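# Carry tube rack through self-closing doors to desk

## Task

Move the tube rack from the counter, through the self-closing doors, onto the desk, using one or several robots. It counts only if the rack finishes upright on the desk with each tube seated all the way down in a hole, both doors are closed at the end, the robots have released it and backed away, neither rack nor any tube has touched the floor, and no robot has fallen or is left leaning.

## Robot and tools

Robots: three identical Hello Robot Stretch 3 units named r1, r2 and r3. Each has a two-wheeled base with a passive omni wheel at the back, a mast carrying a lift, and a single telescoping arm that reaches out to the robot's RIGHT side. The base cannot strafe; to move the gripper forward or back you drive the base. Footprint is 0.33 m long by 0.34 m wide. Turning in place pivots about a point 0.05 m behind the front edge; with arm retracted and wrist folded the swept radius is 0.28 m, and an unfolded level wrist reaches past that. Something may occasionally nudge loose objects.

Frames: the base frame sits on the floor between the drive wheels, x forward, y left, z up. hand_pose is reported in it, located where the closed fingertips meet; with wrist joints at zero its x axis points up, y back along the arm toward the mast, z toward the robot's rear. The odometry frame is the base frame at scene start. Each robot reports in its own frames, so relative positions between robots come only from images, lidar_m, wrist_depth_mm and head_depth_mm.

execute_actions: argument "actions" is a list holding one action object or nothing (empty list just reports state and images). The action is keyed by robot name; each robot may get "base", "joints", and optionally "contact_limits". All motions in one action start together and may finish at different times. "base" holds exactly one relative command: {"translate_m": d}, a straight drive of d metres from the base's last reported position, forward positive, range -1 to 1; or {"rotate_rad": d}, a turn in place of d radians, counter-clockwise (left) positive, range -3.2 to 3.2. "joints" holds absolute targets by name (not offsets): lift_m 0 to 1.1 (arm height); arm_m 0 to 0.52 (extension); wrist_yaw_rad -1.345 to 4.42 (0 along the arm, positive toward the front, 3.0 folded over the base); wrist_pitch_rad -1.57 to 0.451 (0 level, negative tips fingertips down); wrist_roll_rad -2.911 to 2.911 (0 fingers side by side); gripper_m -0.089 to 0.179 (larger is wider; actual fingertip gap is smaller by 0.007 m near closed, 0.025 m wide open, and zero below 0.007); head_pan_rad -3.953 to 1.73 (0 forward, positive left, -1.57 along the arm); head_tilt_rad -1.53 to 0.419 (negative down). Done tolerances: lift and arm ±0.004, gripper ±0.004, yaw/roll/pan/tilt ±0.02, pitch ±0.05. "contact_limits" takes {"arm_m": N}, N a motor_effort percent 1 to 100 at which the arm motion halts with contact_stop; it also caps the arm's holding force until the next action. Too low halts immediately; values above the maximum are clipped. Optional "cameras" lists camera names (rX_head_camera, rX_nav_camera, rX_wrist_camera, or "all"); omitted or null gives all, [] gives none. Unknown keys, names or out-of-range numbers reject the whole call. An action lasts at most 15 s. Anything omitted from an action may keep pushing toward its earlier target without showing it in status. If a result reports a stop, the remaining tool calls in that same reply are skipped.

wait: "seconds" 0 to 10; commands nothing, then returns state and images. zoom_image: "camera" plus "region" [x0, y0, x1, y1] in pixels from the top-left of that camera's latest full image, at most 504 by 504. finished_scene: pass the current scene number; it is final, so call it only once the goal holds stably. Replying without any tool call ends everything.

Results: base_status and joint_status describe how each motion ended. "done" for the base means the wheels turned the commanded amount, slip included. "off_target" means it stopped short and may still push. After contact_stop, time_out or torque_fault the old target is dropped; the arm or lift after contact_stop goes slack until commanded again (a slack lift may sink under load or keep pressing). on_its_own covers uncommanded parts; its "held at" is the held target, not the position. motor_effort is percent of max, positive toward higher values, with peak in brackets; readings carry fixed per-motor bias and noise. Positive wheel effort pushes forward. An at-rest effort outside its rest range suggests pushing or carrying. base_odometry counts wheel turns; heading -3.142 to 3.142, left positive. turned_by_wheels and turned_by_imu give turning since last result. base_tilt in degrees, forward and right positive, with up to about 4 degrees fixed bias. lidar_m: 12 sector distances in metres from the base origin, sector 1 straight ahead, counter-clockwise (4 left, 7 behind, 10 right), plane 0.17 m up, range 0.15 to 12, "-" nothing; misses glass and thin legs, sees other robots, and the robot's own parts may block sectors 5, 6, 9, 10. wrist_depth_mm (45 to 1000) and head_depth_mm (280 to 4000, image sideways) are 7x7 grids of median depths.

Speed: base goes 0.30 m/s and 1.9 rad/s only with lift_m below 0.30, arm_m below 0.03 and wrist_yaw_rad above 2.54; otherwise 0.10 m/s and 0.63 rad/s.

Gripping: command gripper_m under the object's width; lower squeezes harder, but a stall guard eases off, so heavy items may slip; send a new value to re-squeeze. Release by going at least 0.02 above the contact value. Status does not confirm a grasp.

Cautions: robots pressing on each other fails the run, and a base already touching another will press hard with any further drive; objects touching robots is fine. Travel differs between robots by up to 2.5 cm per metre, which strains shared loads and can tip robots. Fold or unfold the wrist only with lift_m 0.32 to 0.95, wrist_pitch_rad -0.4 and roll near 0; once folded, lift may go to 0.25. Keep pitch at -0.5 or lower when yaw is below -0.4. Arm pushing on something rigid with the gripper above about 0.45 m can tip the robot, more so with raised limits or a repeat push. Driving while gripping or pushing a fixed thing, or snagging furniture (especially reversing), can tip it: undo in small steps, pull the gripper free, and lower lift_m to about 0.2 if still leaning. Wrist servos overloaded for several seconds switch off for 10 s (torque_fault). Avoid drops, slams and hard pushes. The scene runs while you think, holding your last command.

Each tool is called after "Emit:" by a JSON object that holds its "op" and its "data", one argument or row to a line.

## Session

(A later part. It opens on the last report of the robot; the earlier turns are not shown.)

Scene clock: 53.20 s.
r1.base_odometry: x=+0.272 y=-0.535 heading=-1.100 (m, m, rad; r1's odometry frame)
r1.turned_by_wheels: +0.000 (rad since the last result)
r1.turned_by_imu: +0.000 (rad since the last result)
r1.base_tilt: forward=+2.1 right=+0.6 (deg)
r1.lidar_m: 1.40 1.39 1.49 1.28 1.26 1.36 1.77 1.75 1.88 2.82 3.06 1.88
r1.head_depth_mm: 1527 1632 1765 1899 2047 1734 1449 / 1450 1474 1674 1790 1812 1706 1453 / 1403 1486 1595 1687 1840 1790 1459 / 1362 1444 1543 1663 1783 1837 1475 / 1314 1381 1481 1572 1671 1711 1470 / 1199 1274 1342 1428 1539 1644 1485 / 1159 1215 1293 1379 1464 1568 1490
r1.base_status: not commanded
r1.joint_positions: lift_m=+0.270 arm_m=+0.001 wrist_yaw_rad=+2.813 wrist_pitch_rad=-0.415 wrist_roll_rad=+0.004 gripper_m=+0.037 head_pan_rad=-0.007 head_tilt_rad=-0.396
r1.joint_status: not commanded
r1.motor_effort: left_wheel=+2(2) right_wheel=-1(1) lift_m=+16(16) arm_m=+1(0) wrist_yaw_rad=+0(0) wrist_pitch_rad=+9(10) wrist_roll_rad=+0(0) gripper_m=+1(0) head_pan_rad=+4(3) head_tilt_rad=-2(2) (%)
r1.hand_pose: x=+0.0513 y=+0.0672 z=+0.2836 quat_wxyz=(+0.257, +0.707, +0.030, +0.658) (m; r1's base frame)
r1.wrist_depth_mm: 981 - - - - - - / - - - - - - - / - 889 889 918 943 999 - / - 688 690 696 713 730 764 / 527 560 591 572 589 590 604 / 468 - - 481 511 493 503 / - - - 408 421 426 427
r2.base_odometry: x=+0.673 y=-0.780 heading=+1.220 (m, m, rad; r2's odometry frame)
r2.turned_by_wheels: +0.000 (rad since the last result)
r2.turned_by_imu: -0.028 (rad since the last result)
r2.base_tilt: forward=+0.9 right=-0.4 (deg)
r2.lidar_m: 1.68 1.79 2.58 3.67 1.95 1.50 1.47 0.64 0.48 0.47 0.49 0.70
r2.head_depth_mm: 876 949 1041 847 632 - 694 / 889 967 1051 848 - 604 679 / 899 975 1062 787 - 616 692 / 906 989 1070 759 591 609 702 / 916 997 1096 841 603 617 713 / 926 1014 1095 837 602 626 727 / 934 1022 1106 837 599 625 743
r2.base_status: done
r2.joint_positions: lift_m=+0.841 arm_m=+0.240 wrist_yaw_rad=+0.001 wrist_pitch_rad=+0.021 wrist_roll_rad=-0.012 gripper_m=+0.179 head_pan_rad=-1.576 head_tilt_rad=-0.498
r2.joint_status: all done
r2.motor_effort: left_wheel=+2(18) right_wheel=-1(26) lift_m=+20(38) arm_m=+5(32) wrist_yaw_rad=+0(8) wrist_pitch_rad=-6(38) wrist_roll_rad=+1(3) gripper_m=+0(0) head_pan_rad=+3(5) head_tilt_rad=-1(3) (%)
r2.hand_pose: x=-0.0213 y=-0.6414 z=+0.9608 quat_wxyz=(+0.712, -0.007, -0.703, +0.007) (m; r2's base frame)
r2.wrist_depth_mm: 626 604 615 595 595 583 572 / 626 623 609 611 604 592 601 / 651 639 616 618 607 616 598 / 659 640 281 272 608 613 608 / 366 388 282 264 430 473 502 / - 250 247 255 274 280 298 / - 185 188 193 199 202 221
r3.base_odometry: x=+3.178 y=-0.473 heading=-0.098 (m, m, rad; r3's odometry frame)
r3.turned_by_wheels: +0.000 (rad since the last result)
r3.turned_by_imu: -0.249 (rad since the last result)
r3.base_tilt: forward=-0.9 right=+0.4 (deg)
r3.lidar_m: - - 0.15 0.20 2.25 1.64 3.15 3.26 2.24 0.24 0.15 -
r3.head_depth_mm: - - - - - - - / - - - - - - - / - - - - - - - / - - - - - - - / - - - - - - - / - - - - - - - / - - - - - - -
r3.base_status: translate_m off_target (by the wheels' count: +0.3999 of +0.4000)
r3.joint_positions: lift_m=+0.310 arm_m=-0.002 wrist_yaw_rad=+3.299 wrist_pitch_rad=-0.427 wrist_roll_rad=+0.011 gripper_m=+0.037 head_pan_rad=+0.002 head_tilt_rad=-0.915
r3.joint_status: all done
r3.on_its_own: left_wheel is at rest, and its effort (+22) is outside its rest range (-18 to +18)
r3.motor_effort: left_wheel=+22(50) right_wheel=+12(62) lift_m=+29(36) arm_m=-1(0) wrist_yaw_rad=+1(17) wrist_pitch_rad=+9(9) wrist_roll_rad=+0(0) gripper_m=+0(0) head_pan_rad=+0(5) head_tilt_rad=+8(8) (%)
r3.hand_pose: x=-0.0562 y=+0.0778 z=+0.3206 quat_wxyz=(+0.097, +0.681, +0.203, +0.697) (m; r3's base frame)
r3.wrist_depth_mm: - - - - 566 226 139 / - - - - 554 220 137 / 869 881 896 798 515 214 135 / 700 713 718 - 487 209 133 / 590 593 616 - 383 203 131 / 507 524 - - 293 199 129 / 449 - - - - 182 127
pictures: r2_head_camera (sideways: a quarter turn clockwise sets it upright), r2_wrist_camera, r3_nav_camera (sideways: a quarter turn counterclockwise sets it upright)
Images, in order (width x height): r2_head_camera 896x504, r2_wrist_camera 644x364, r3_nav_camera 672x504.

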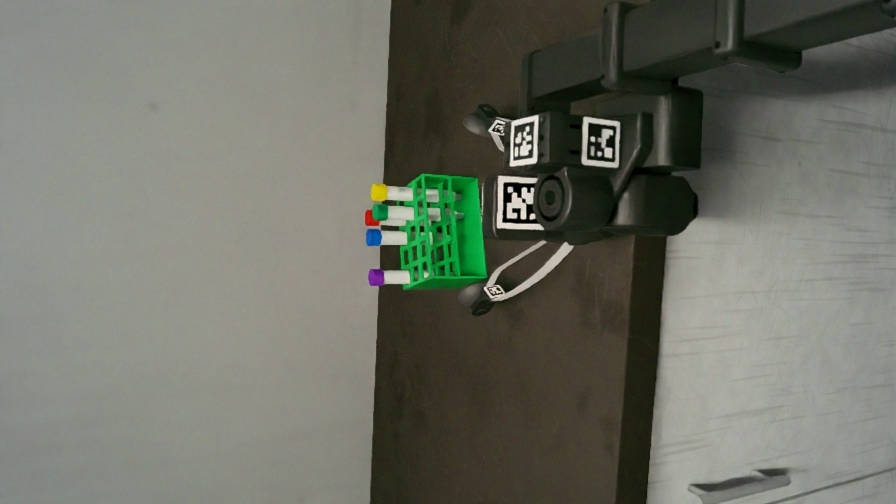

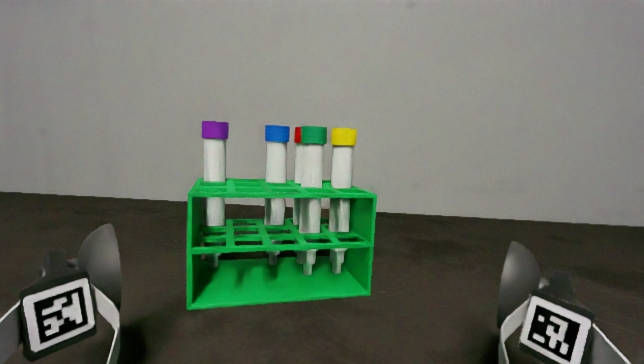

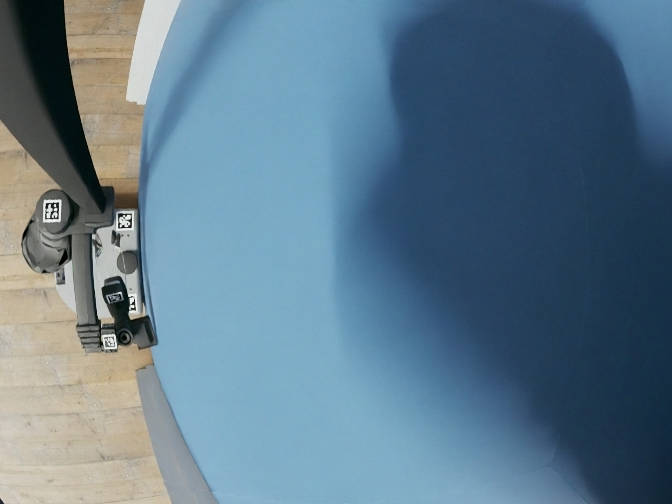

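Emit:
{"op": "execute_actions", "data": {
  "actions": [
    {"r2":{"base":{"translate_m":0.025},"joints":{"lift_m":0.885,"wrist_pitch_rad":-0.15}},"r3":{"base":{"translate_m":0.5},"joints":{"head_pan_rad":-1.4,"wrist_yaw_rad":3.6}}}
  ],
  "cameras": ["r2_wrist_camera","r1_head_camera","r3_nav_camera"]
}}

Scene clock: 59.90 s.
r1.base_odometry: x=+0.272 y=-0.535 heading=-1.100 (m, m, rad; r1's odometry frame)
r1.turned_by_wheels: +0.000 (rad since the last result)
r1.turned_by_imu: +0.000 (rad since the last result)
r1.base_tilt: forward=+2.1 right=+0.5 (deg)
r1.lidar_m: 1.40 1.39 1.50 1.28 1.27 1.36 1.78 1.75 1.88 2.82 3.06 1.88
r1.head_depth_mm: 1528 1631 1770 1878 2041 1716 1437 / 1455 1521 1680 1779 1735 1698 1449 / 1403 1494 1600 1709 1850 1789 1456 / 1356 1436 1533 1642 1768 1818 1458 / 1314 1382 1480 1567 1655 1719 1479 / 1203 1266 1341 1433 1536 1641 1479 / 1156 1221 1299 1370 1468 1564 1484
r1.base_status: not commanded
r1.joint_positions: lift_m=+0.270 arm_m=+0.001 wrist_yaw_rad=+2.813 wrist_pitch_rad=-0.415 wrist_roll_rad=+0.004 gripper_m=+0.037 head_pan_rad=-0.007 head_tilt_rad=-0.396
r1.joint_status: not commanded
r1.motor_effort: left_wheel=+2(2) right_wheel=-1(1) lift_m=+16(16) arm_m=-1(1) wrist_yaw_rad=+1(1) wrist_pitch_rad=+9(9) wrist_roll_rad=+0(1) gripper_m=+0(1) head_pan_rad=+3(4) head_tilt_rad=-3(3) (%)
r1.hand_pose: x=+0.0513 y=+0.0672 z=+0.2836 quat_wxyz=(+0.257, +0.707, +0.030, +0.658) (m; r1's base frame)
r1.wrist_depth_mm: 971 - - - - - - / - - - - - - - / - 870 888 934 936 961 - / - 689 700 701 734 743 743 / 525 563 573 574 590 594 597 / 460 - - 476 507 493 503 / - - - 415 414 423 438
r2.base_odometry: x=+0.682 y=-0.756 heading=+1.220 (m, m, rad; r2's odometry frame)
r2.turned_by_wheels: +0.000 (rad since the last result)
r2.turned_by_imu: -0.001 (rad since the last result)
r2.base_tilt: forward=+0.9 right=-0.4 (deg)
r2.lidar_m: 1.66 1.76 2.54 3.67 1.99 1.53 1.50 0.64 0.48 0.47 0.49 0.70
r2.head_depth_mm: 878 951 1042 899 - 602 673 / 888 964 1057 923 - 593 681 / 900 978 1063 784 - 603 693 / 910 986 1080 764 580 608 703 / 919 999 1094 839 602 616 717 / 928 1012 1097 837 601 625 730 / 938 1024 1107 834 600 626 744
r2.base_status: done
r2.joint_positions: lift_m=+0.885 arm_m=+0.240 wrist_yaw_rad=-0.002 wrist_pitch_rad=-0.164 wrist_roll_rad=-0.012 gripper_m=+0.179 head_pan_rad=-1.576 head_tilt_rad=-0.498
r2.joint_status: all done
r2.motor_effort: left_wheel=+0(4) right_wheel=-1(8) lift_m=+51(55) arm_m=+2(5) wrist_yaw_rad=+2(7) wrist_pitch_rad=+4(15) wrist_roll_rad=+1(1) gripper_m=-1(0) head_pan_rad=+4(3) head_tilt_rad=-1(1) (%)
r2.hand_pose: x=-0.0220 y=-0.6337 z=+0.9579 quat_wxyz=(+0.709, +0.058, -0.700, -0.058) (m; r2's base frame)
r2.wrist_depth_mm: 596 573 576 577 555 560 539 / 625 616 607 585 587 573 563 / 642 638 622 277 602 597 590 / 387 407 356 263 395 491 524 / 291 283 268 279 291 325 338 / - 214 220 226 233 237 250 / - 174 177 181 184 189 202
r3.base_odometry: x=+3.675 y=-0.522 heading=-0.098 (m, m, rad; r3's odometry frame)
r3.turned_by_wheels: +0.001 (rad since the last result)
r3.turned_by_imu: -0.147 (rad since the last result)
r3.base_tilt: forward=-0.9 right=+0.3 (deg)
r3.lidar_m: - - 0.15 0.19 2.20 1.63 3.13 3.15 2.85 0.40 0.15 -
r3.head_depth_mm: 2373 2244 1886 1614 1415 1253 1137 / 2390 2215 1856 1592 1405 1253 1145 / 2267 2136 1840 1593 1399 1246 - / 342 402 489 641 949 1222 - / 332 384 450 559 698 844 981 / - 300 319 335 347 374 413 / - - - - - - 298
r3.base_status: translate_m off_target (by the wheels' count: +0.4998 of +0.5000)
r3.joint_positions: lift_m=+0.310 arm_m=-0.002 wrist_yaw_rad=+3.599 wrist_pitch_rad=-0.427 wrist_roll_rad=+0.011 gripper_m=+0.037 head_pan_rad=-1.300 head_tilt_rad=-0.930
r3.joint_status: head_pan_rad off_target (ended at -1.300, target -1.400); the others done
r3.on_its_own: left_wheel is at rest, and its effort (+35) is outside its rest range (-18 to +18)
r3.motor_effort: left_wheel=+35(51) right_wheel=+8(44) lift_m=+28(29) arm_m=-1(0) wrist_yaw_rad=+1(33) wrist_pitch_rad=+8(9) wrist_roll_rad=+0(0) gripper_m=+0(0) head_pan_rad=-42(76) head_tilt_rad=+16(44) (%)
r3.hand_pose: x=-0.1199 y=+0.0576 z=+0.3206 quat_wxyz=(-0.009, +0.643, +0.303, +0.704) (m; r3's base frame)
r3.wrist_depth_mm: - - - - - - 310 / - - - - - - 293 / 875 885 894 895 904 425 280 / 701 708 724 727 735 429 269 / 592 593 617 604 - 440 257 / 510 509 - - - 414 248 / 450 451 - - - 333 238
pictures: r1_head_camera (sideways: a quarter turn clockwise sets it upright), r2_wrist_camera, r3_nav_camera (sideways: a quarter turn counterclockwise sets it upright)
Images, in order (width x height): r1_head_camera 896x504, r2_wrist_camera 644x364, r3_nav_camera 672x504.

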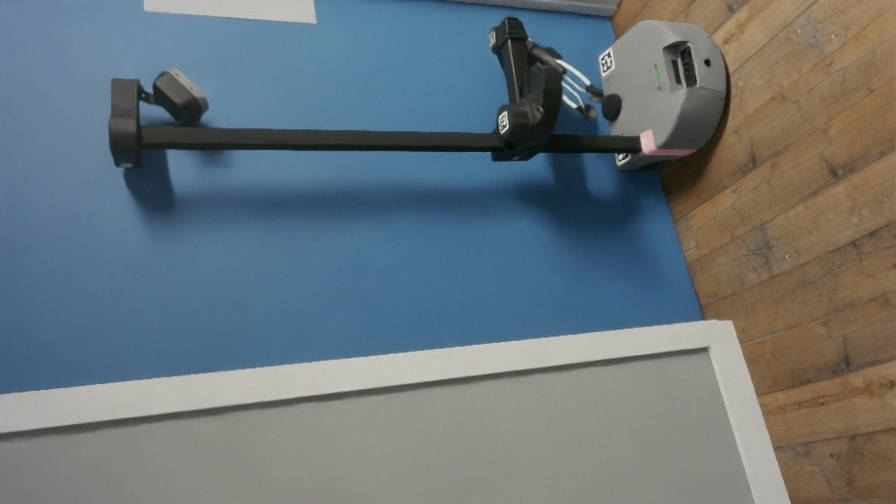

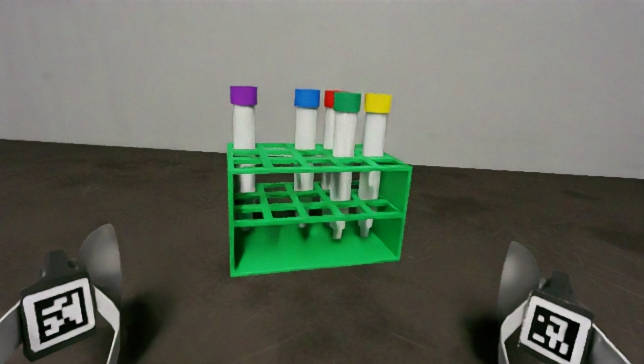

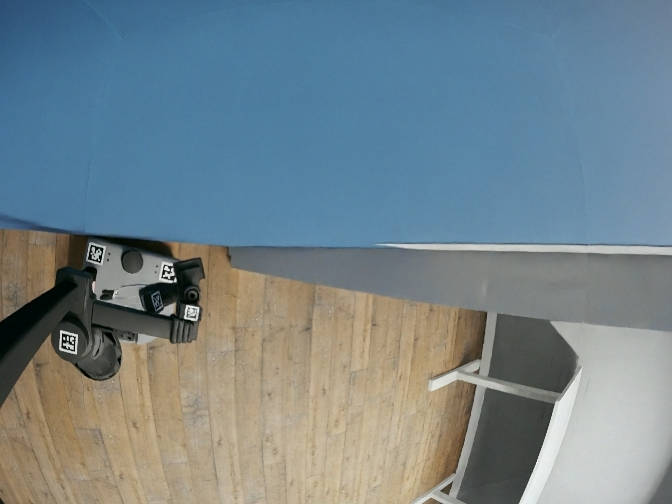

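Emit:
{"op": "execute_actions", "data": {
  "actions": [
    {"r2":{"base":{"translate_m":-0.006},"joints":{"arm_m":0.35,"head_pan_rad":-3.9,"head_tilt_rad":-0.2}},"r3":{"base":{"translate_m":-0.3},"joints":{"head_pan_rad":-0.3,"wrist_yaw_rad":3.1,"head_tilt_rad":-0.6}}}
  ],
  "cameras": ["r2_wrist_camera","r2_head_camera","r2_nav_camera","r3_head_camera"]
}}

Scene clock: 64.87 s.
r1.base_odometry: x=+0.272 y=-0.535 heading=-1.100 (m, m, rad; r1's odometry frame)
r1.turned_by_wheels: +0.000 (rad since the last result)
r1.turned_by_imu: +0.000 (rad since the last result)
r1.base_tilt: forward=+2.1 right=+0.5 (deg)
r1.lidar_m: 1.25 1.39 1.50 1.28 1.27 1.36 1.78 1.75 1.88 2.82 3.05 1.37
r1.head_depth_mm: 1496 1199 1752 1902 1378 1558 1394 / 1451 1560 1644 1761 1852 1578 1441 / 1409 1504 1607 1729 1861 1816 1453 / 1362 1446 1534 1651 1773 1825 1467 / 1311 1381 1470 1579 1661 1722 1473 / 1204 1259 1342 1430 1536 1652 1482 / 1153 1222 1299 1365 1464 1566 1492
r1.base_status: not commanded
r1.joint_positions: lift_m=+0.270 arm_m=+0.001 wrist_yaw_rad=+2.813 wrist_pitch_rad=-0.415 wrist_roll_rad=+0.004 gripper_m=+0.037 head_pan_rad=-0.007 head_tilt_rad=-0.396
r1.joint_status: not commanded
r1.motor_effort: left_wheel=+2(2) right_wheel=-1(1) lift_m=+16(16) arm_m=+0(0) wrist_yaw_rad=+0(1) wrist_pitch_rad=+9(9) wrist_roll_rad=-1(1) gripper_m=+0(0) head_pan_rad=+3(4) head_tilt_rad=-2(2) (%)
r1.hand_pose: x=+0.0513 y=+0.0672 z=+0.2836 quat_wxyz=(+0.257, +0.707, +0.030, +0.658) (m; r1's base frame)
r1.wrist_depth_mm: 976 - - - - - - / - - - - - - - / - 889 893 936 968 975 - / - 683 696 708 721 709 751 / 526 562 573 567 591 589 597 / 460 - - 478 510 486 507 / - - - 420 415 425 428
r2.base_odometry: x=+0.680 y=-0.762 heading=+1.220 (m, m, rad; r2's odometry frame)
r2.turned_by_wheels: +0.000 (rad since the last result)
r2.turned_by_imu: -0.001 (rad since the last result)
r2.base_tilt: forward=+0.9 right=-0.2 (deg)
r2.lidar_m: 1.66 1.76 2.55 3.67 1.99 1.52 1.49 0.64 0.48 0.47 0.50 0.70
r2.head_depth_mm: - - - - - - - / 1936 2010 2104 2187 2299 2199 - / 1766 1856 1937 2014 2123 2128 1699 / 1620 1701 1754 1820 1944 1986 - / 1519 1571 1636 1706 1770 1842 - / 1420 1463 1512 1564 1632 1697 - / 1327 1369 1413 1466 1513 1570 1581
r2.base_status: done
r2.joint_positions: lift_m=+0.885 arm_m=+0.350 wrist_yaw_rad=-0.001 wrist_pitch_rad=-0.164 wrist_roll_rad=-0.012 gripper_m=+0.179 head_pan_rad=-3.893 head_tilt_rad=-0.211
r2.joint_status: all done
r2.motor_effort: left_wheel=+1(2) right_wheel=-1(6) lift_m=+51(51) arm_m=+6(5) wrist_yaw_rad=+2(2) wrist_pitch_rad=+4(4) wrist_roll_rad=+1(1) gripper_m=-1(0) head_pan_rad=-4(51) head_tilt_rad=+5(28) (%)
r2.hand_pose: x=-0.0217 y=-0.7435 z=+0.9577 quat_wxyz=(+0.709, +0.058, -0.700, -0.058) (m; r2's base frame)
r2.wrist_depth_mm: 482 475 472 475 458 458 450 / 506 504 494 484 483 470 464 / 529 524 518 161 154 488 473 / 386 370 181 166 203 504 509 / 288 138 135 141 152 324 336 / - 115 161 166 164 235 247 / - 155 161 164 165 188 202
r3.base_odometry: x=+3.377 y=-0.493 heading=-0.098 (m, m, rad; r3's odometry frame)
r3.turned_by_wheels: +0.000 (rad since the last result)
r3.turned_by_imu: -0.004 (rad since the last result)
r3.base_tilt: forward=-0.8 right=+0.4 (deg)
r3.lidar_m: 0.37 0.38 0.46 0.69 2.15 1.36 2.84 2.86 2.75 2.19 0.54 0.42
r3.head_depth_mm: 388 442 512 585 659 753 1084 / 367 414 472 553 669 807 960 / 347 388 440 509 604 742 960 / 329 366 412 472 552 664 832 / 312 345 386 438 507 600 735 / 297 327 364 409 469 547 657 / 288 311 344 384 436 503 594
r3.base_status: done
r3.joint_positions: lift_m=+0.310 arm_m=-0.002 wrist_yaw_rad=+3.102 wrist_pitch_rad=-0.427 wrist_roll_rad=+0.011 gripper_m=+0.037 head_pan_rad=-0.307 head_tilt_rad=-0.606
r3.joint_status: all done
r3.motor_effort: left_wheel=+0(31) right_wheel=+0(8) lift_m=+29(30) arm_m=-1(0) wrist_yaw_rad=-2(4) wrist_pitch_rad=+9(9) wrist_roll_rad=+0(0) gripper_m=+0(0) head_pan_rad=+3(41) head_tilt_rad=+3(31) (%)
r3.hand_pose: x=-0.0123 y=+0.0803 z=+0.3206 quat_wxyz=(+0.165, +0.697, +0.135, +0.684) (m; r3's base frame)
r3.wrist_depth_mm: - - - - 647 517 385 / - - - - 707 530 395 / 874 887 893 910 759 546 401 / 708 709 - 720 725 557 412 / 595 594 - 603 629 574 424 / 512 523 - 536 519 520 429 / 462 - - - 457 460 437
pictures: r2_head_camera (sideways: a quarter turn clockwise sets it upright), r2_nav_camera (sideways: a quarter turn counterclockwise sets it upright), r2_wrist_camera, r3_head_camera (sideways: a quarter turn clockwise sets it upright)
Images, in order (width x height): r2_head_camera 896x504, r2_nav_camera 672x504, r2_wrist_camera 644x364, r3_head_camera 896x504.

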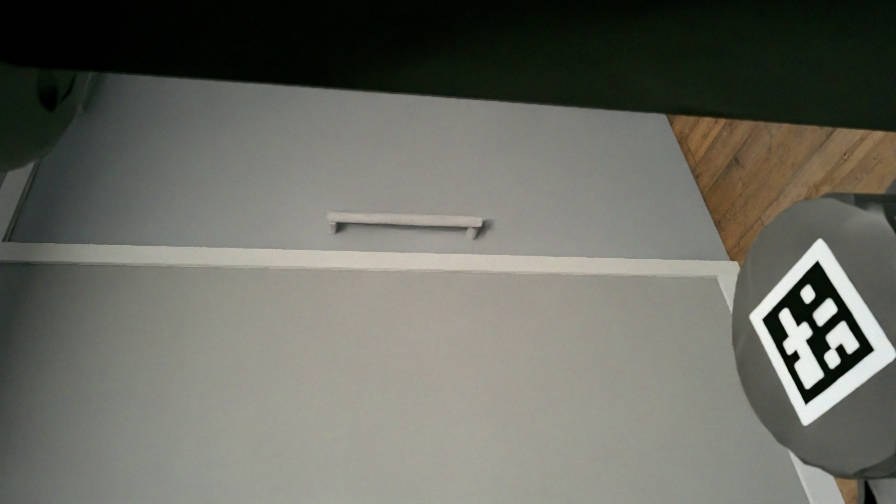

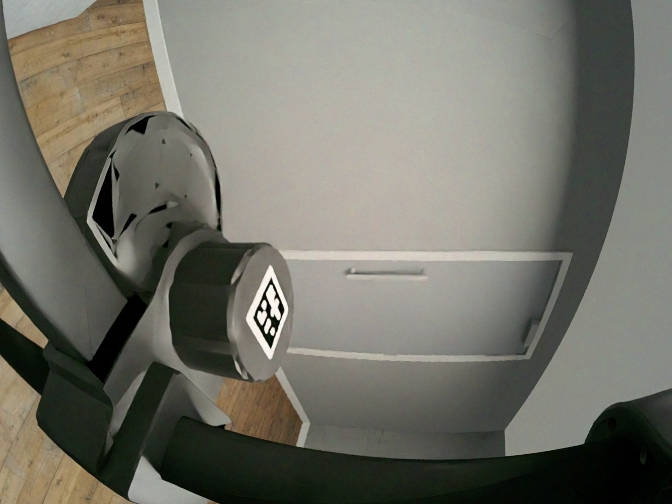

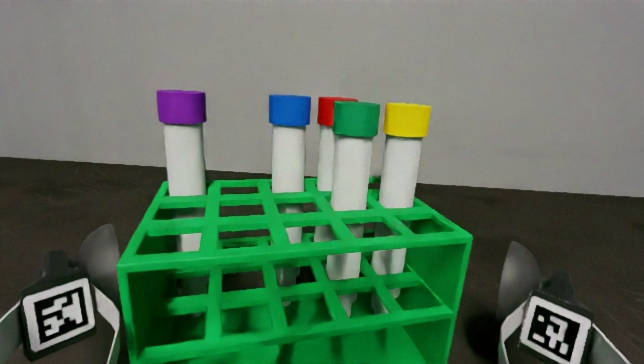

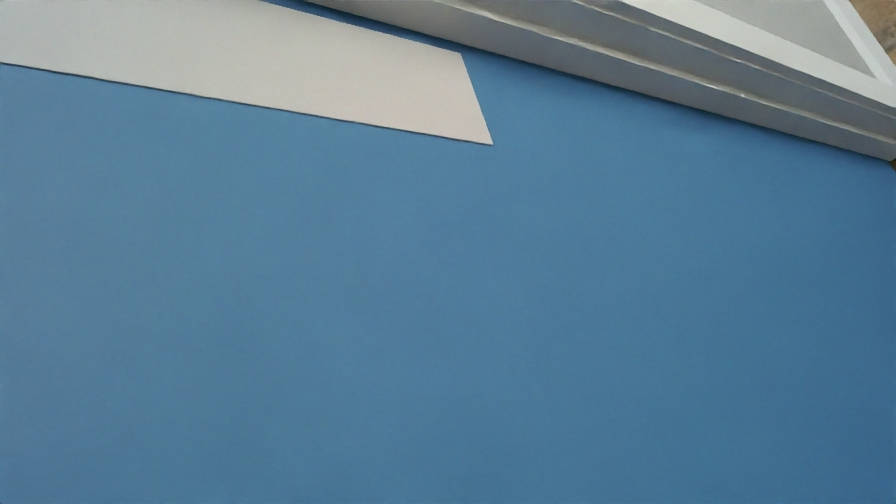

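Emit:
{"op": "execute_actions", "data": {
  "actions": [
    {"r2":{"base":{"translate_m":0.01},"joints":{"arm_m":0.385,"lift_m":0.875,"head_pan_rad":-1.57,"head_tilt_rad":-0.6}},"r3":{"base":{"rotate_rad":-3.09},"joints":{"head_pan_rad":-3.0,"lift_m":0.28,"head_tilt_rad":-1.0}}}
  ],
  "cameras": ["r2_wrist_camera","r2_head_camera","r3_nav_camera"]
}}

Emit:
{"op": "execute_actions", "data": {
  "actions": [
    {"r3":{"base":{"translate_m":-0.35},"joints":{"lift_m":0.31}}}
  ],
  "cameras": ["r1_head_camera","r3_nav_camera"]
}}

Scene clock: 69.23 s.
r1.base_odometry: x=+0.272 y=-0.535 heading=-1.100 (m, m, rad; r1's odometry frame)
r1.turned_by_wheels: +0.000 (rad since the last result)
r1.turned_by_imu: +0.000 (rad since the last result)
r1.base_tilt: forward=+2.1 right=+0.5 (deg)
r1.lidar_m: 1.36 1.39 1.49 1.28 1.27 1.36 1.77 1.75 1.89 2.81 3.07 1.36
r1.head_depth_mm: 1510 1605 1751 1848 1618 1629 1443 / 1465 1563 1680 1807 1573 1631 1451 / 1417 1502 1602 1723 1857 1811 1458 / 1355 1441 1537 1645 1775 1825 1468 / 1307 1385 1464 1575 1664 1711 1483 / 1201 1273 1347 1429 1523 1647 1483 / 1157 1225 1296 1382 1474 1583 1479
r1.base_status: not commanded
r1.joint_positions: lift_m=+0.270 arm_m=+0.001 wrist_yaw_rad=+2.813 wrist_pitch_rad=-0.415 wrist_roll_rad=+0.004 gripper_m=+0.037 head_pan_rad=-0.007 head_tilt_rad=-0.396
r1.joint_status: not commanded
r1.motor_effort: left_wheel=+2(2) right_wheel=-1(1) lift_m=+16(16) arm_m=+0(1) wrist_yaw_rad=+0(1) wrist_pitch_rad=+9(9) wrist_roll_rad=+0(1) gripper_m=-1(0) head_pan_rad=+4(5) head_tilt_rad=-2(3) (%)
r1.hand_pose: x=+0.0513 y=+0.0672 z=+0.2836 quat_wxyz=(+0.257, +0.707, +0.030, +0.658) (m; r1's base frame)
r1.wrist_depth_mm: 974 - - - - - - / - - - - - - - / - 884 883 939 941 979 - / - 682 683 710 724 756 765 / 528 564 573 576 577 591 603 / 457 - - 485 504 501 500 / - - - 414 419 422 433
r2.base_odometry: x=+0.683 y=-0.753 heading=+1.220 (m, m, rad; r2's odometry frame)
r2.turned_by_wheels: +0.000 (rad since the last result)
r2.turned_by_imu: -0.001 (rad since the last result)
r2.base_tilt: forward=+0.8 right=-0.3 (deg)
r2.lidar_m: 1.65 1.75 2.54 3.67 2.00 1.53 1.50 0.64 0.48 0.47 0.49 0.70
r2.head_depth_mm: 874 963 1022 743 - 660 807 / 886 976 1060 648 576 667 810 / 894 989 1054 635 575 677 826 / 906 1001 1037 691 575 687 844 / 917 1014 1031 705 598 699 858 / 924 1023 1035 705 597 712 879 / 934 1037 1032 705 595 724 899
r2.base_status: done
r2.joint_positions: lift_m=+0.875 arm_m=+0.385 wrist_yaw_rad=-0.001 wrist_pitch_rad=-0.164 wrist_roll_rad=-0.012 gripper_m=+0.179 head_pan_rad=-1.577 head_tilt_rad=-0.593
r2.joint_status: all done
r2.motor_effort: left_wheel=+2(3) right_wheel=-1(4) lift_m=+31(48) arm_m=+6(6) wrist_yaw_rad=+2(0) wrist_pitch_rad=+5(5) wrist_roll_rad=+1(1) gripper_m=+0(1) head_pan_rad=+4(51) head_tilt_rad=-3(30) (%)
r2.hand_pose: x=-0.0217 y=-0.7785 z=+0.9483 quat_wxyz=(+0.709, +0.058, -0.700, -0.058) (m; r2's base frame)
r2.wrist_depth_mm: 457 449 447 433 425 422 419 / 471 459 456 452 436 439 436 / 502 479 484 139 127 459 460 / 360 310 155 144 136 472 469 / 261 115 118 117 121 133 311 / - 78 125 130 146 127 231 / - 105 121 126 126 132 188
r3.base_odometry: x=+3.377 y=-0.493 heading=+3.096 (m, m, rad; r3's odometry frame)
r3.turned_by_wheels: -3.090 (rad since the last result)
r3.turned_by_imu: -3.115 (rad since the last result)
r3.base_tilt: forward=-0.7 right=+0.4 (deg)
r3.lidar_m: 2.84 2.87 2.75 2.18 0.54 0.40 0.37 0.38 0.48 0.81 2.16 1.36
r3.head_depth_mm: 333 396 488 636 907 1205 1152 / 334 397 490 637 914 1233 - / 335 398 490 640 918 - - / 335 399 491 641 923 1234 - / 336 399 493 643 924 1234 - / 336 400 495 645 929 1229 - / 337 401 495 648 936 1205 1105
r3.base_status: done
r3.joint_positions: lift_m=+0.280 arm_m=-0.002 wrist_yaw_rad=+3.101 wrist_pitch_rad=-0.427 wrist_roll_rad=+0.011 gripper_m=+0.037 head_pan_rad=-2.994 head_tilt_rad=-0.988
r3.joint_status: all done
r3.motor_effort: left_wheel=+2(11) right_wheel=-4(10) lift_m=+22(27) arm_m=-1(1) wrist_yaw_rad=-1(2) wrist_pitch_rad=+9(9) wrist_roll_rad=+0(1) gripper_m=+0(0) head_pan_rad=-2(34) head_tilt_rad=-5(32) (%)
r3.hand_pose: x=-0.0122 y=+0.0803 z=+0.2910 quat_wxyz=(+0.165, +0.698, +0.135, +0.684) (m; r3's base frame)
r3.wrist_depth_mm: 511 734 - - - - - / 473 752 - - - - - / 499 725 830 835 850 866 889 / 528 633 - 668 677 686 692 / 533 556 - 555 585 574 571 / 479 - - - 485 486 495 / - - - - 424 428 431
pictures: r2_head_camera (sideways: a quarter turn clockwise sets it upright), r2_wrist_camera, r3_nav_camera (sideways: a quarter turn counterclockwise sets it upright)
Images, in order (width x height): r2_head_camera 896x504, r2_wrist_camera 644x364, r3_nav_camera 672x504.

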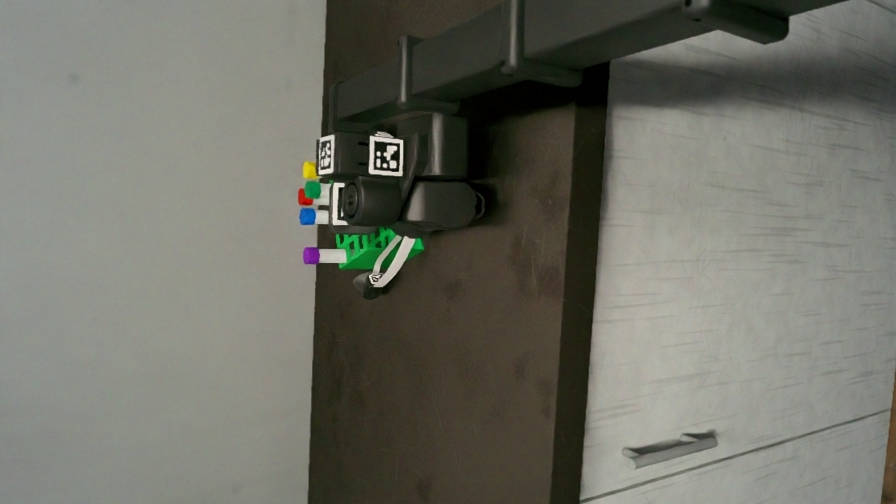

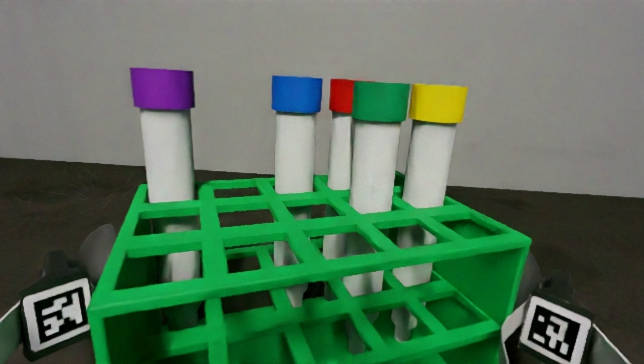

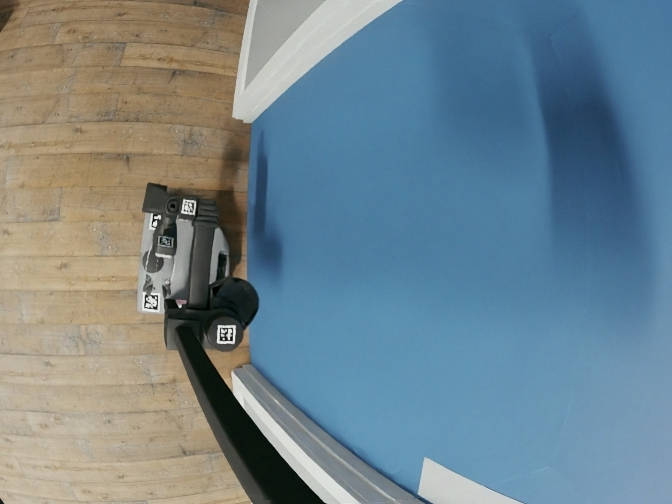

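Scene clock: 73.43 s.
r1.base_odometry: x=+0.272 y=-0.535 heading=-1.100 (m, m, rad; r1's odometry frame)
r1.turned_by_wheels: +0.000 (rad since the last result)
r1.turned_by_imu: +0.000 (rad since the last result)
r1.base_tilt: forward=+2.1 right=+0.5 (deg)
r1.lidar_m: 1.40 1.39 1.49 1.28 1.27 1.36 1.78 1.75 1.89 2.81 3.06 1.92
r1.head_depth_mm: 2539 2619 2815 2973 2231 1796 1444 / 1834 1879 2100 2109 1992 1805 1455 / 1657 1755 1871 1963 2062 1822 1466 / 1487 1583 1686 1799 1921 1831 1467 / 1368 1429 1526 1601 1704 1722 1482 / 1205 1277 1343 1431 1527 1646 1485 / 1151 1225 1293 1378 1478 1577 1499
r1.base_status: not commanded
r1.joint_positions: lift_m=+0.270 arm_m=+0.001 wrist_yaw_rad=+2.813 wrist_pitch_rad=-0.415 wrist_roll_rad=+0.004 gripper_m=+0.037 head_pan_rad=-0.007 head_tilt_rad=-0.396
r1.joint_status: not commanded
r1.motor_effort: left_wheel=+2(2) right_wheel=-2(1) lift_m=+16(16) arm_m=+0(0) wrist_yaw_rad=+0(1) wrist_pitch_rad=+9(9) wrist_roll_rad=-1(1) gripper_m=+1(0) head_pan_rad=+3(3) head_tilt_rad=-3(2) (%)
r1.hand_pose: x=+0.0513 y=+0.0672 z=+0.2836 quat_wxyz=(+0.257, +0.707, +0.030, +0.658) (m; r1's base frame)
r1.wrist_depth_mm: 962 - - - - - - / - - - - - - - / - 864 890 937 943 975 - / - 686 699 701 721 729 749 / 523 550 567 575 588 592 614 / 464 - - 484 505 491 501 / - - - 411 414 429 428
r2.base_odometry: x=+0.683 y=-0.753 heading=+1.220 (m, m, rad; r2's odometry frame)
r2.turned_by_wheels: +0.000 (rad since the last result)
r2.turned_by_imu: -0.001 (rad since the last result)
r2.base_tilt: forward=+0.9 right=-0.3 (deg)
r2.lidar_m: 1.65 1.75 2.53 3.66 2.00 1.54 1.50 0.64 0.48 0.47 0.49 0.70
r2.head_depth_mm: 876 964 1020 742 - 658 806 / 885 976 1065 650 578 666 811 / 896 991 1053 635 577 677 827 / 904 1004 1034 691 577 687 843 / 913 1016 1032 705 597 700 859 / 923 1026 1031 705 596 711 879 / 935 1042 1031 704 596 727 897
r2.base_status: not commanded
r2.joint_positions: lift_m=+0.875 arm_m=+0.385 wrist_yaw_rad=-0.001 wrist_pitch_rad=-0.164 wrist_roll_rad=-0.012 gripper_m=+0.179 head_pan_rad=-1.577 head_tilt_rad=-0.593
r2.joint_status: not commanded
r2.motor_effort: left_wheel=+1(0) right_wheel=-1(1) lift_m=+31(31) arm_m=+5(6) wrist_yaw_rad=+1(1) wrist_pitch_rad=+4(5) wrist_roll_rad=+1(1) gripper_m=+0(0) head_pan_rad=+5(3) head_tilt_rad=-4(4) (%)
r2.hand_pose: x=-0.0217 y=-0.7785 z=+0.9483 quat_wxyz=(+0.709, +0.058, -0.700, -0.058) (m; r2's base frame)
r2.wrist_depth_mm: 455 441 441 434 424 424 414 / 475 455 454 449 440 435 436 / 497 486 477 140 126 464 457 / 360 312 155 144 136 478 463 / 262 116 118 117 121 133 308 / - 77 125 129 145 127 230 / - 105 121 127 127 132 188
r3.base_odometry: x=+3.726 y=-0.509 heading=+3.096 (m, m, rad; r3's odometry frame)
r3.turned_by_wheels: +0.000 (rad since the last result)
r3.turned_by_imu: +0.001 (rad since the last result)
r3.base_tilt: forward=-0.8 right=+0.4 (deg)
r3.lidar_m: 3.18 3.24 2.79 0.40 0.41 0.38 0.27 0.26 0.27 0.37 2.20 1.67
r3.head_depth_mm: 300 357 464 665 1334 1240 1081 / 292 336 430 596 972 1259 - / - 317 400 540 830 - - / - 304 373 494 725 1029 - / - 296 350 454 644 938 - / - 289 330 420 579 852 - / - - 312 391 526 798 1099
r3.base_status: translate_m off_target (by the wheels' count: -0.3499 of -0.3500)
r3.joint_positions: lift_m=+0.310 arm_m=-0.002 wrist_yaw_rad=+3.100 wrist_pitch_rad=-0.427 wrist_roll_rad=+0.011 gripper_m=+0.037 head_pan_rad=-2.994 head_tilt_rad=-0.994
r3.joint_status: all done
r3.on_its_own: left_wheel is at rest, and its effort (-19) is outside its rest range (-18 to +18); right_wheel is at rest, and its effort (-23) is outside its rest range (-18 to +18)
r3.motor_effort: left_wheel=-19(95) right_wheel=-23(82) lift_m=+33(37) arm_m=-1(1) wrist_yaw_rad=+0(3) wrist_pitch_rad=+9(9) wrist_roll_rad=+0(1) gripper_m=+0(0) head_pan_rad=-3(2) head_tilt_rad=-3(6) (%)
r3.hand_pose: x=-0.0120 y=+0.0803 z=+0.3205 quat_wxyz=(+0.165, +0.698, +0.135, +0.684) (m; r3's base frame)
r3.wrist_depth_mm: 839 855 404 - - - - / 903 938 442 - - - - / 873 883 483 829 907 912 920 / 702 707 - 668 736 724 745 / 593 598 - 600 625 616 623 / 514 526 - 538 530 519 525 / 459 - - - 455 457 464
pictures: r1_head_camera (sideways: a quarter turn clockwise sets it upright), r3_nav_camera (sideways: a quarter turn counterclockwise sets it upright)
Images, in order (width x height): r1_head_camera 896x504, r3_nav_camera 672x504.

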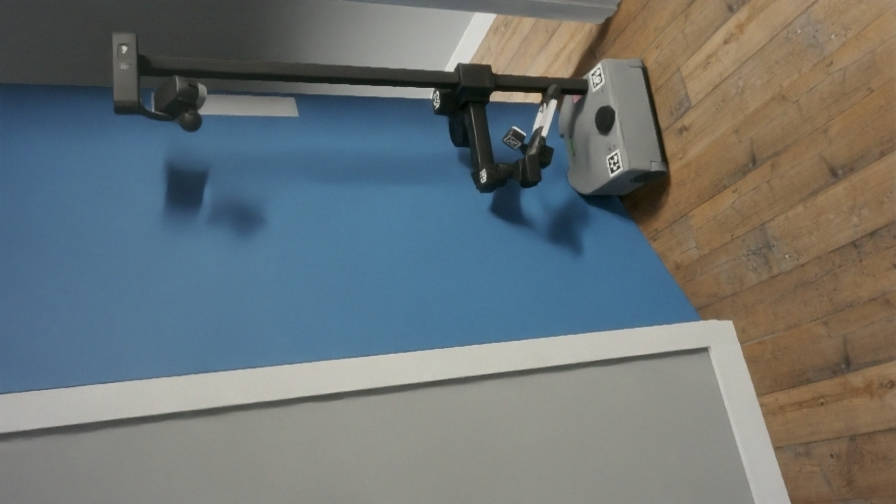

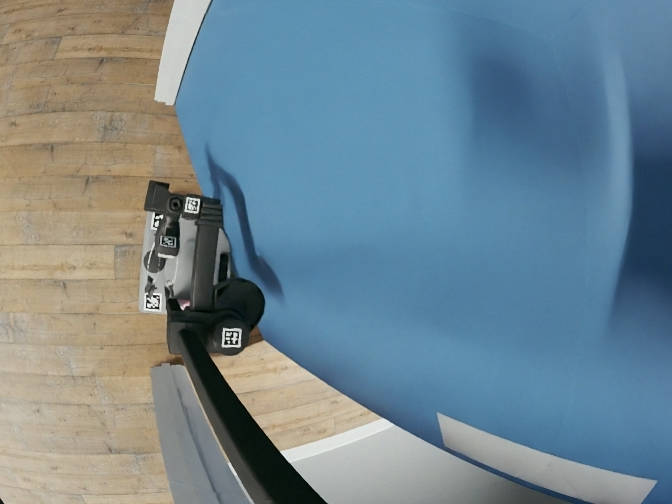

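Emit:
{"op": "execute_actions", "data": {
  "actions": [
    {"r3":{"base":{"translate_m":-0.25}},"r2":{"joints":{"gripper_m":0.06}}}
  ],
  "cameras": ["r2_wrist_camera"]
}}

Emit:
{"op": "execute_actions", "data": {
  "actions": [
    {"r3":{"base":{"rotate_rad":0.4}},"r2":{"joints":{"lift_m":0.92}}}
  ],
  "cameras": ["r2_wrist_camera","r3_nav_camera","r1_head_camera"]
}}

Scene clock: 77.50 s.
r1.base_odometry: x=+0.272 y=-0.535 heading=-1.100 (m, m, rad; r1's odometry frame)
r1.turned_by_wheels: +0.000 (rad since the last result)
r1.turned_by_imu: +0.000 (rad since the last result)
r1.base_tilt: forward=+2.1 right=+0.5 (deg)
r1.lidar_m: 1.40 1.39 1.49 1.28 1.27 1.36 1.78 1.75 1.88 2.82 3.06 1.91
r1.head_depth_mm: 2582 2693 2844 2936 2248 1790 1444 / 3022 2943 3276 3056 2197 1797 1450 / 3330 2176 2386 2288 2187 1814 1451 / 1707 1804 1899 1996 2115 1827 1474 / 1442 1501 1573 1641 1713 1725 1476 / 1210 1264 1351 1427 1534 1642 1480 / 1155 1214 1286 1380 1462 1577 1487
r1.base_status: not commanded
r1.joint_positions: lift_m=+0.270 arm_m=+0.001 wrist_yaw_rad=+2.813 wrist_pitch_rad=-0.415 wrist_roll_rad=+0.004 gripper_m=+0.037 head_pan_rad=-0.007 head_tilt_rad=-0.396
r1.joint_status: not commanded
r1.motor_effort: left_wheel=+2(2) right_wheel=-1(1) lift_m=+16(16) arm_m=+1(0) wrist_yaw_rad=+1(1) wrist_pitch_rad=+9(9) wrist_roll_rad=+0(0) gripper_m=+1(1) head_pan_rad=+4(4) head_tilt_rad=-2(3) (%)
r1.hand_pose: x=+0.0513 y=+0.0672 z=+0.2836 quat_wxyz=(+0.257, +0.707, +0.030, +0.658) (m; r1's base frame)
r1.wrist_depth_mm: 958 - - - - - - / - - - - - - - / - 877 901 905 950 983 - / - 685 695 692 737 736 762 / 529 558 584 573 598 587 607 / 459 - - 477 494 497 504 / - - - 415 414 422 433
r2.base_odometry: x=+0.683 y=-0.753 heading=+1.220 (m, m, rad; r2's odometry frame)
r2.turned_by_wheels: +0.000 (rad since the last result)
r2.turned_by_imu: -0.001 (rad since the last result)
r2.base_tilt: forward=+0.8 right=-0.4 (deg)
r2.lidar_m: 1.65 1.75 2.53 3.67 2.00 1.53 1.50 0.64 0.48 0.47 0.49 0.70
r2.head_depth_mm: 875 964 1028 743 - 659 808 / 887 975 1061 649 576 666 811 / 896 988 1051 647 576 677 825 / 908 1003 1048 677 576 689 841 / 914 1011 1034 708 598 702 858 / 925 1027 1032 705 596 712 879 / 937 1038 1032 701 597 724 897
r2.base_status: not commanded
r2.joint_positions: lift_m=+0.875 arm_m=+0.385 wrist_yaw_rad=+0.000 wrist_pitch_rad=-0.163 wrist_roll_rad=-0.012 gripper_m=+0.071 head_pan_rad=-1.577 head_tilt_rad=-0.593
r2.joint_status: gripper_m off_target (ended at +0.071, target +0.060)
r2.on_its_own: gripper_m is held at +0.071, not at your +0.060, by its stall guard, which is still easing
r2.motor_effort: left_wheel=+2(1) right_wheel=-1(1) lift_m=+31(31) arm_m=+5(6) wrist_yaw_rad=-1(1) wrist_pitch_rad=+4(5) wrist_roll_rad=+1(1) gripper_m=-14(100) head_pan_rad=+4(4) head_tilt_rad=-3(4) (%)
r2.hand_pose: x=-0.0214 y=-0.7785 z=+0.9487 quat_wxyz=(+0.709, +0.058, -0.700, -0.057) (m; r2's base frame)
r2.wrist_depth_mm: 455 454 438 438 430 423 421 / 475 468 462 446 440 444 435 / 500 479 483 150 133 459 457 / 360 342 156 148 143 475 473 / 254 131 119 122 127 141 312 / 204 78 126 135 153 140 229 / - 110 121 152 155 147 184
r3.base_odometry: x=+3.976 y=-0.520 heading=+3.095 (m, m, rad; r3's odometry frame)
r3.turned_by_wheels: +0.000 (rad since the last result)
r3.turned_by_imu: -0.003 (rad since the last result)
r3.base_tilt: forward=-0.7 right=+0.4 (deg)
r3.lidar_m: 3.41 3.48 0.42 0.43 0.93 1.16 0.29 0.25 0.25 0.27 0.45 1.89
r3.head_depth_mm: 401 1943 1749 1541 1362 1237 1087 / 356 447 612 1508 1363 1257 - / 321 394 508 715 1299 - - / 298 350 439 585 877 1238 - / - 315 385 493 687 973 - / - 296 343 427 564 781 - / - - 310 376 479 659 984
r3.base_status: done
r3.joint_positions: lift_m=+0.310 arm_m=-0.002 wrist_yaw_rad=+3.100 wrist_pitch_rad=-0.427 wrist_roll_rad=+0.011 gripper_m=+0.037 head_pan_rad=-2.994 head_tilt_rad=-0.994
r3.joint_status: not commanded
r3.motor_effort: left_wheel=-14(33) right_wheel=-13(41) lift_m=+32(33) arm_m=-1(1) wrist_yaw_rad=+0(1) wrist_pitch_rad=+9(9) wrist_roll_rad=+0(0) gripper_m=-1(0) head_pan_rad=-2(1) head_tilt_rad=-3(3) (%)
r3.hand_pose: x=-0.0120 y=+0.0803 z=+0.3205 quat_wxyz=(+0.165, +0.698, +0.135, +0.684) (m; r3's base frame)
r3.wrist_depth_mm: 810 843 897 890 428 - - / 870 916 980 959 474 - - / 877 878 887 859 517 915 935 / 705 721 - 731 591 730 732 / 594 599 - 608 618 606 616 / 506 529 - 537 522 523 523 / 456 - - - 456 459 458
pictures: r2_wrist_camera
Images, in order (width x height): r2_wrist_camera 644x364.

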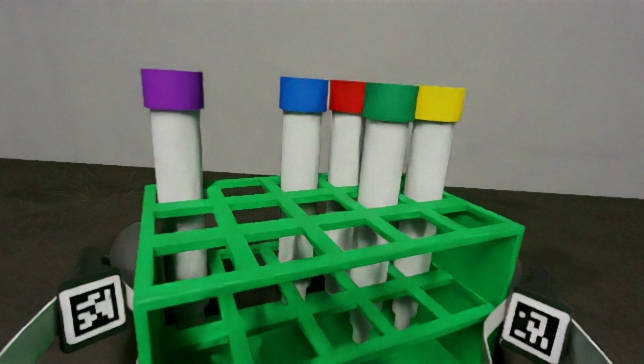

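Scene clock: 79.10 s.
r1.base_odometry: x=+0.272 y=-0.535 heading=-1.100 (m, m, rad; r1's odometry frame)
r1.turned_by_wheels: +0.000 (rad since the last result)
r1.turned_by_imu: +0.000 (rad since the last result)
r1.base_tilt: forward=+2.2 right=+0.5 (deg)
r1.lidar_m: 1.40 1.39 1.50 1.28 1.27 1.36 1.77 1.75 1.88 2.82 3.06 1.92
r1.head_depth_mm: 2577 2737 2876 2941 2250 1812 1442 / 3019 3042 3251 3257 2259 1794 1451 / 3316 2260 3791 2210 2187 1809 1467 / 1739 1816 1937 2028 2124 1825 1461 / 1455 1504 1583 1648 1731 1713 1475 / 1201 1273 1353 1431 1544 1642 1485 / 1156 1217 1294 1374 1468 1573 1488
r1.base_status: not commanded
r1.joint_positions: lift_m=+0.270 arm_m=+0.001 wrist_yaw_rad=+2.813 wrist_pitch_rad=-0.415 wrist_roll_rad=+0.004 gripper_m=+0.037 head_pan_rad=-0.007 head_tilt_rad=-0.396
r1.joint_status: not commanded
r1.motor_effort: left_wheel=+2(2) right_wheel=-1(1) lift_m=+16(16) arm_m=+1(0) wrist_yaw_rad=+0(1) wrist_pitch_rad=+9(9) wrist_roll_rad=-1(1) gripper_m=+1(0) head_pan_rad=+4(4) head_tilt_rad=-3(3) (%)
r1.hand_pose: x=+0.0513 y=+0.0672 z=+0.2836 quat_wxyz=(+0.257, +0.707, +0.030, +0.658) (m; r1's base frame)
r1.wrist_depth_mm: 983 - - - - - - / - - - - - - - / - 879 892 937 958 985 - / - 682 700 698 717 751 737 / 530 556 580 568 591 583 605 / 459 - - 483 503 492 497 / - - - 419 418 424 425
r2.base_odometry: x=+0.683 y=-0.753 heading=+1.220 (m, m, rad; r2's odometry frame)
r2.turned_by_wheels: +0.000 (rad since the last result)
r2.turned_by_imu: +0.000 (rad since the last result)
r2.base_tilt: forward=+0.9 right=-0.3 (deg)
r2.lidar_m: 1.65 1.75 2.53 3.66 1.99 1.53 1.50 0.64 0.48 0.47 0.50 0.70
r2.head_depth_mm: 876 963 1038 - 578 661 794 / 886 977 - 677 576 668 810 / 896 990 - 676 577 676 828 / 902 998 1035 705 575 689 841 / 916 1014 1033 705 597 700 859 / 925 1022 1032 703 596 712 880 / 935 1035 1031 703 596 725 899
r2.base_status: not commanded
r2.joint_positions: lift_m=+0.920 arm_m=+0.385 wrist_yaw_rad=+0.000 wrist_pitch_rad=-0.174 wrist_roll_rad=-0.012 gripper_m=+0.079 head_pan_rad=-1.577 head_tilt_rad=-0.593
r2.joint_status: all done
r2.on_its_own: gripper_m is held at +0.078, not at your +0.060, by its stall guard, which is still easing
r2.motor_effort: left_wheel=+1(1) right_wheel=+0(1) lift_m=+52(55) arm_m=+6(6) wrist_yaw_rad=+0(0) wrist_pitch_rad=+7(7) wrist_roll_rad=+0(1) gripper_m=-30(32) head_pan_rad=+5(4) head_tilt_rad=-4(4) (%)
r2.hand_pose: x=-0.0214 y=-0.7778 z=+0.9903 quat_wxyz=(+0.709, +0.062, -0.700, -0.061) (m; r2's base frame)
r2.wrist_depth_mm: 447 444 440 432 428 427 418 / 473 462 453 452 441 443 439 / 501 487 485 151 144 460 457 / 518 440 156 153 150 474 475 / 334 137 122 117 131 147 409 / 272 79 134 148 155 141 300 / - 148 123 153 157 143 249
r3.base_odometry: x=+3.976 y=-0.520 heading=-2.788 (m, m, rad; r3's odometry frame)
r3.turned_by_wheels: +0.399 (rad since the last result)
r3.turned_by_imu: +0.398 (rad since the last result)
r3.base_tilt: forward=-0.6 right=+0.3 (deg)
r3.lidar_m: 3.44 0.43 0.42 0.92 1.07 0.36 0.27 0.27 0.28 0.39 1.90 1.89
r3.head_depth_mm: 293 344 444 627 1342 1243 1087 / 287 327 416 571 912 1256 - / - 311 390 525 799 - - / - 302 369 485 713 1002 - / - 295 348 452 641 945 - / - 289 330 422 584 871 - / - - 314 396 536 825 1105
r3.base_status: done
r3.joint_positions: lift_m=+0.310 arm_m=-0.002 wrist_yaw_rad=+3.100 wrist_pitch_rad=-0.427 wrist_roll_rad=+0.011 gripper_m=+0.037 head_pan_rad=-2.994 head_tilt_rad=-0.994
r3.joint_status: not commanded
r3.on_its_own: left_wheel is at rest, and its effort (-26) is outside its rest range (-18 to +18)
r3.motor_effort: left_wheel=-26(38) right_wheel=-2(13) lift_m=+33(33) arm_m=-1(1) wrist_yaw_rad=+0(1) wrist_pitch_rad=+9(9) wrist_roll_rad=+0(1) gripper_m=+0(0) head_pan_rad=-2(2) head_tilt_rad=-3(3) (%)
r3.hand_pose: x=-0.0120 y=+0.0803 z=+0.3205 quat_wxyz=(+0.165, +0.698, +0.135, +0.684) (m; r3's base frame)
r3.wrist_depth_mm: - - 964 925 869 575 347 / - - - 993 964 537 378 / 875 878 903 917 914 473 407 / 708 715 - 726 737 493 463 / 585 593 - 598 627 536 592 / 511 527 - 536 526 530 528 / 462 - - - 456 462 462
pictures: r1_head_camera (sideways: a quarter turn clockwise sets it upright), r2_wrist_camera, r3_nav_camera (sideways: a quarter turn counterclockwise sets it upright)
Images, in order (width x height): r1_head_camera 896x504, r2_wrist_camera 644x364, r3_nav_camera 672x504.

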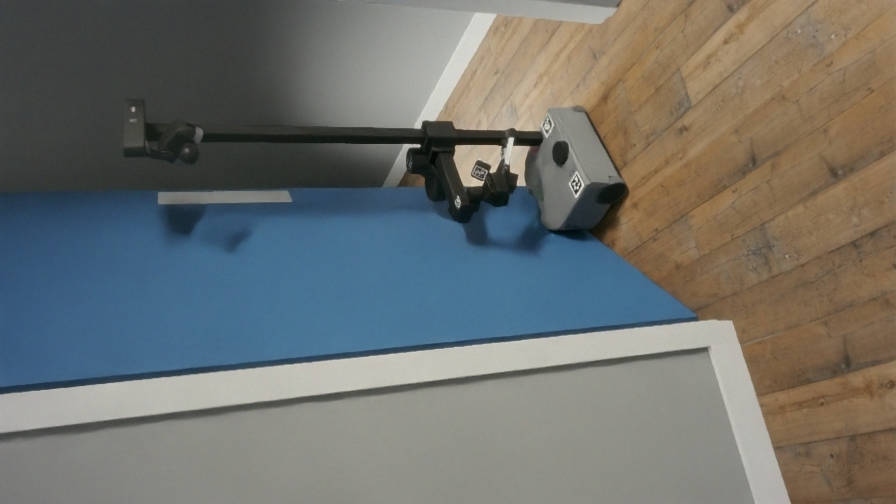

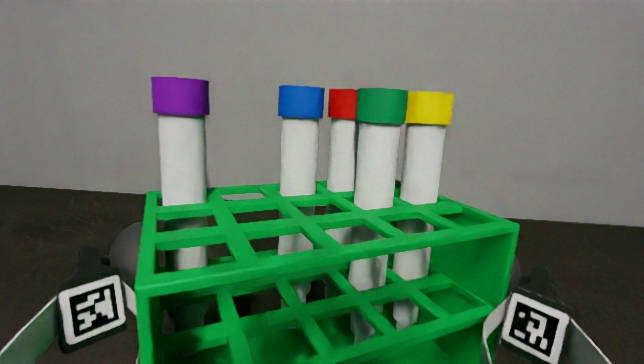

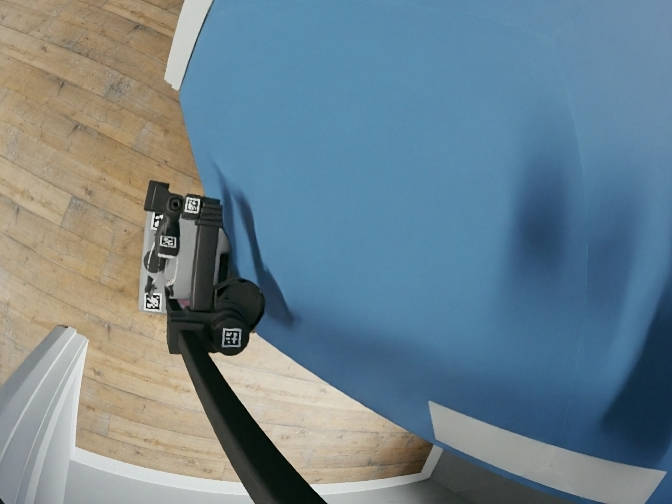

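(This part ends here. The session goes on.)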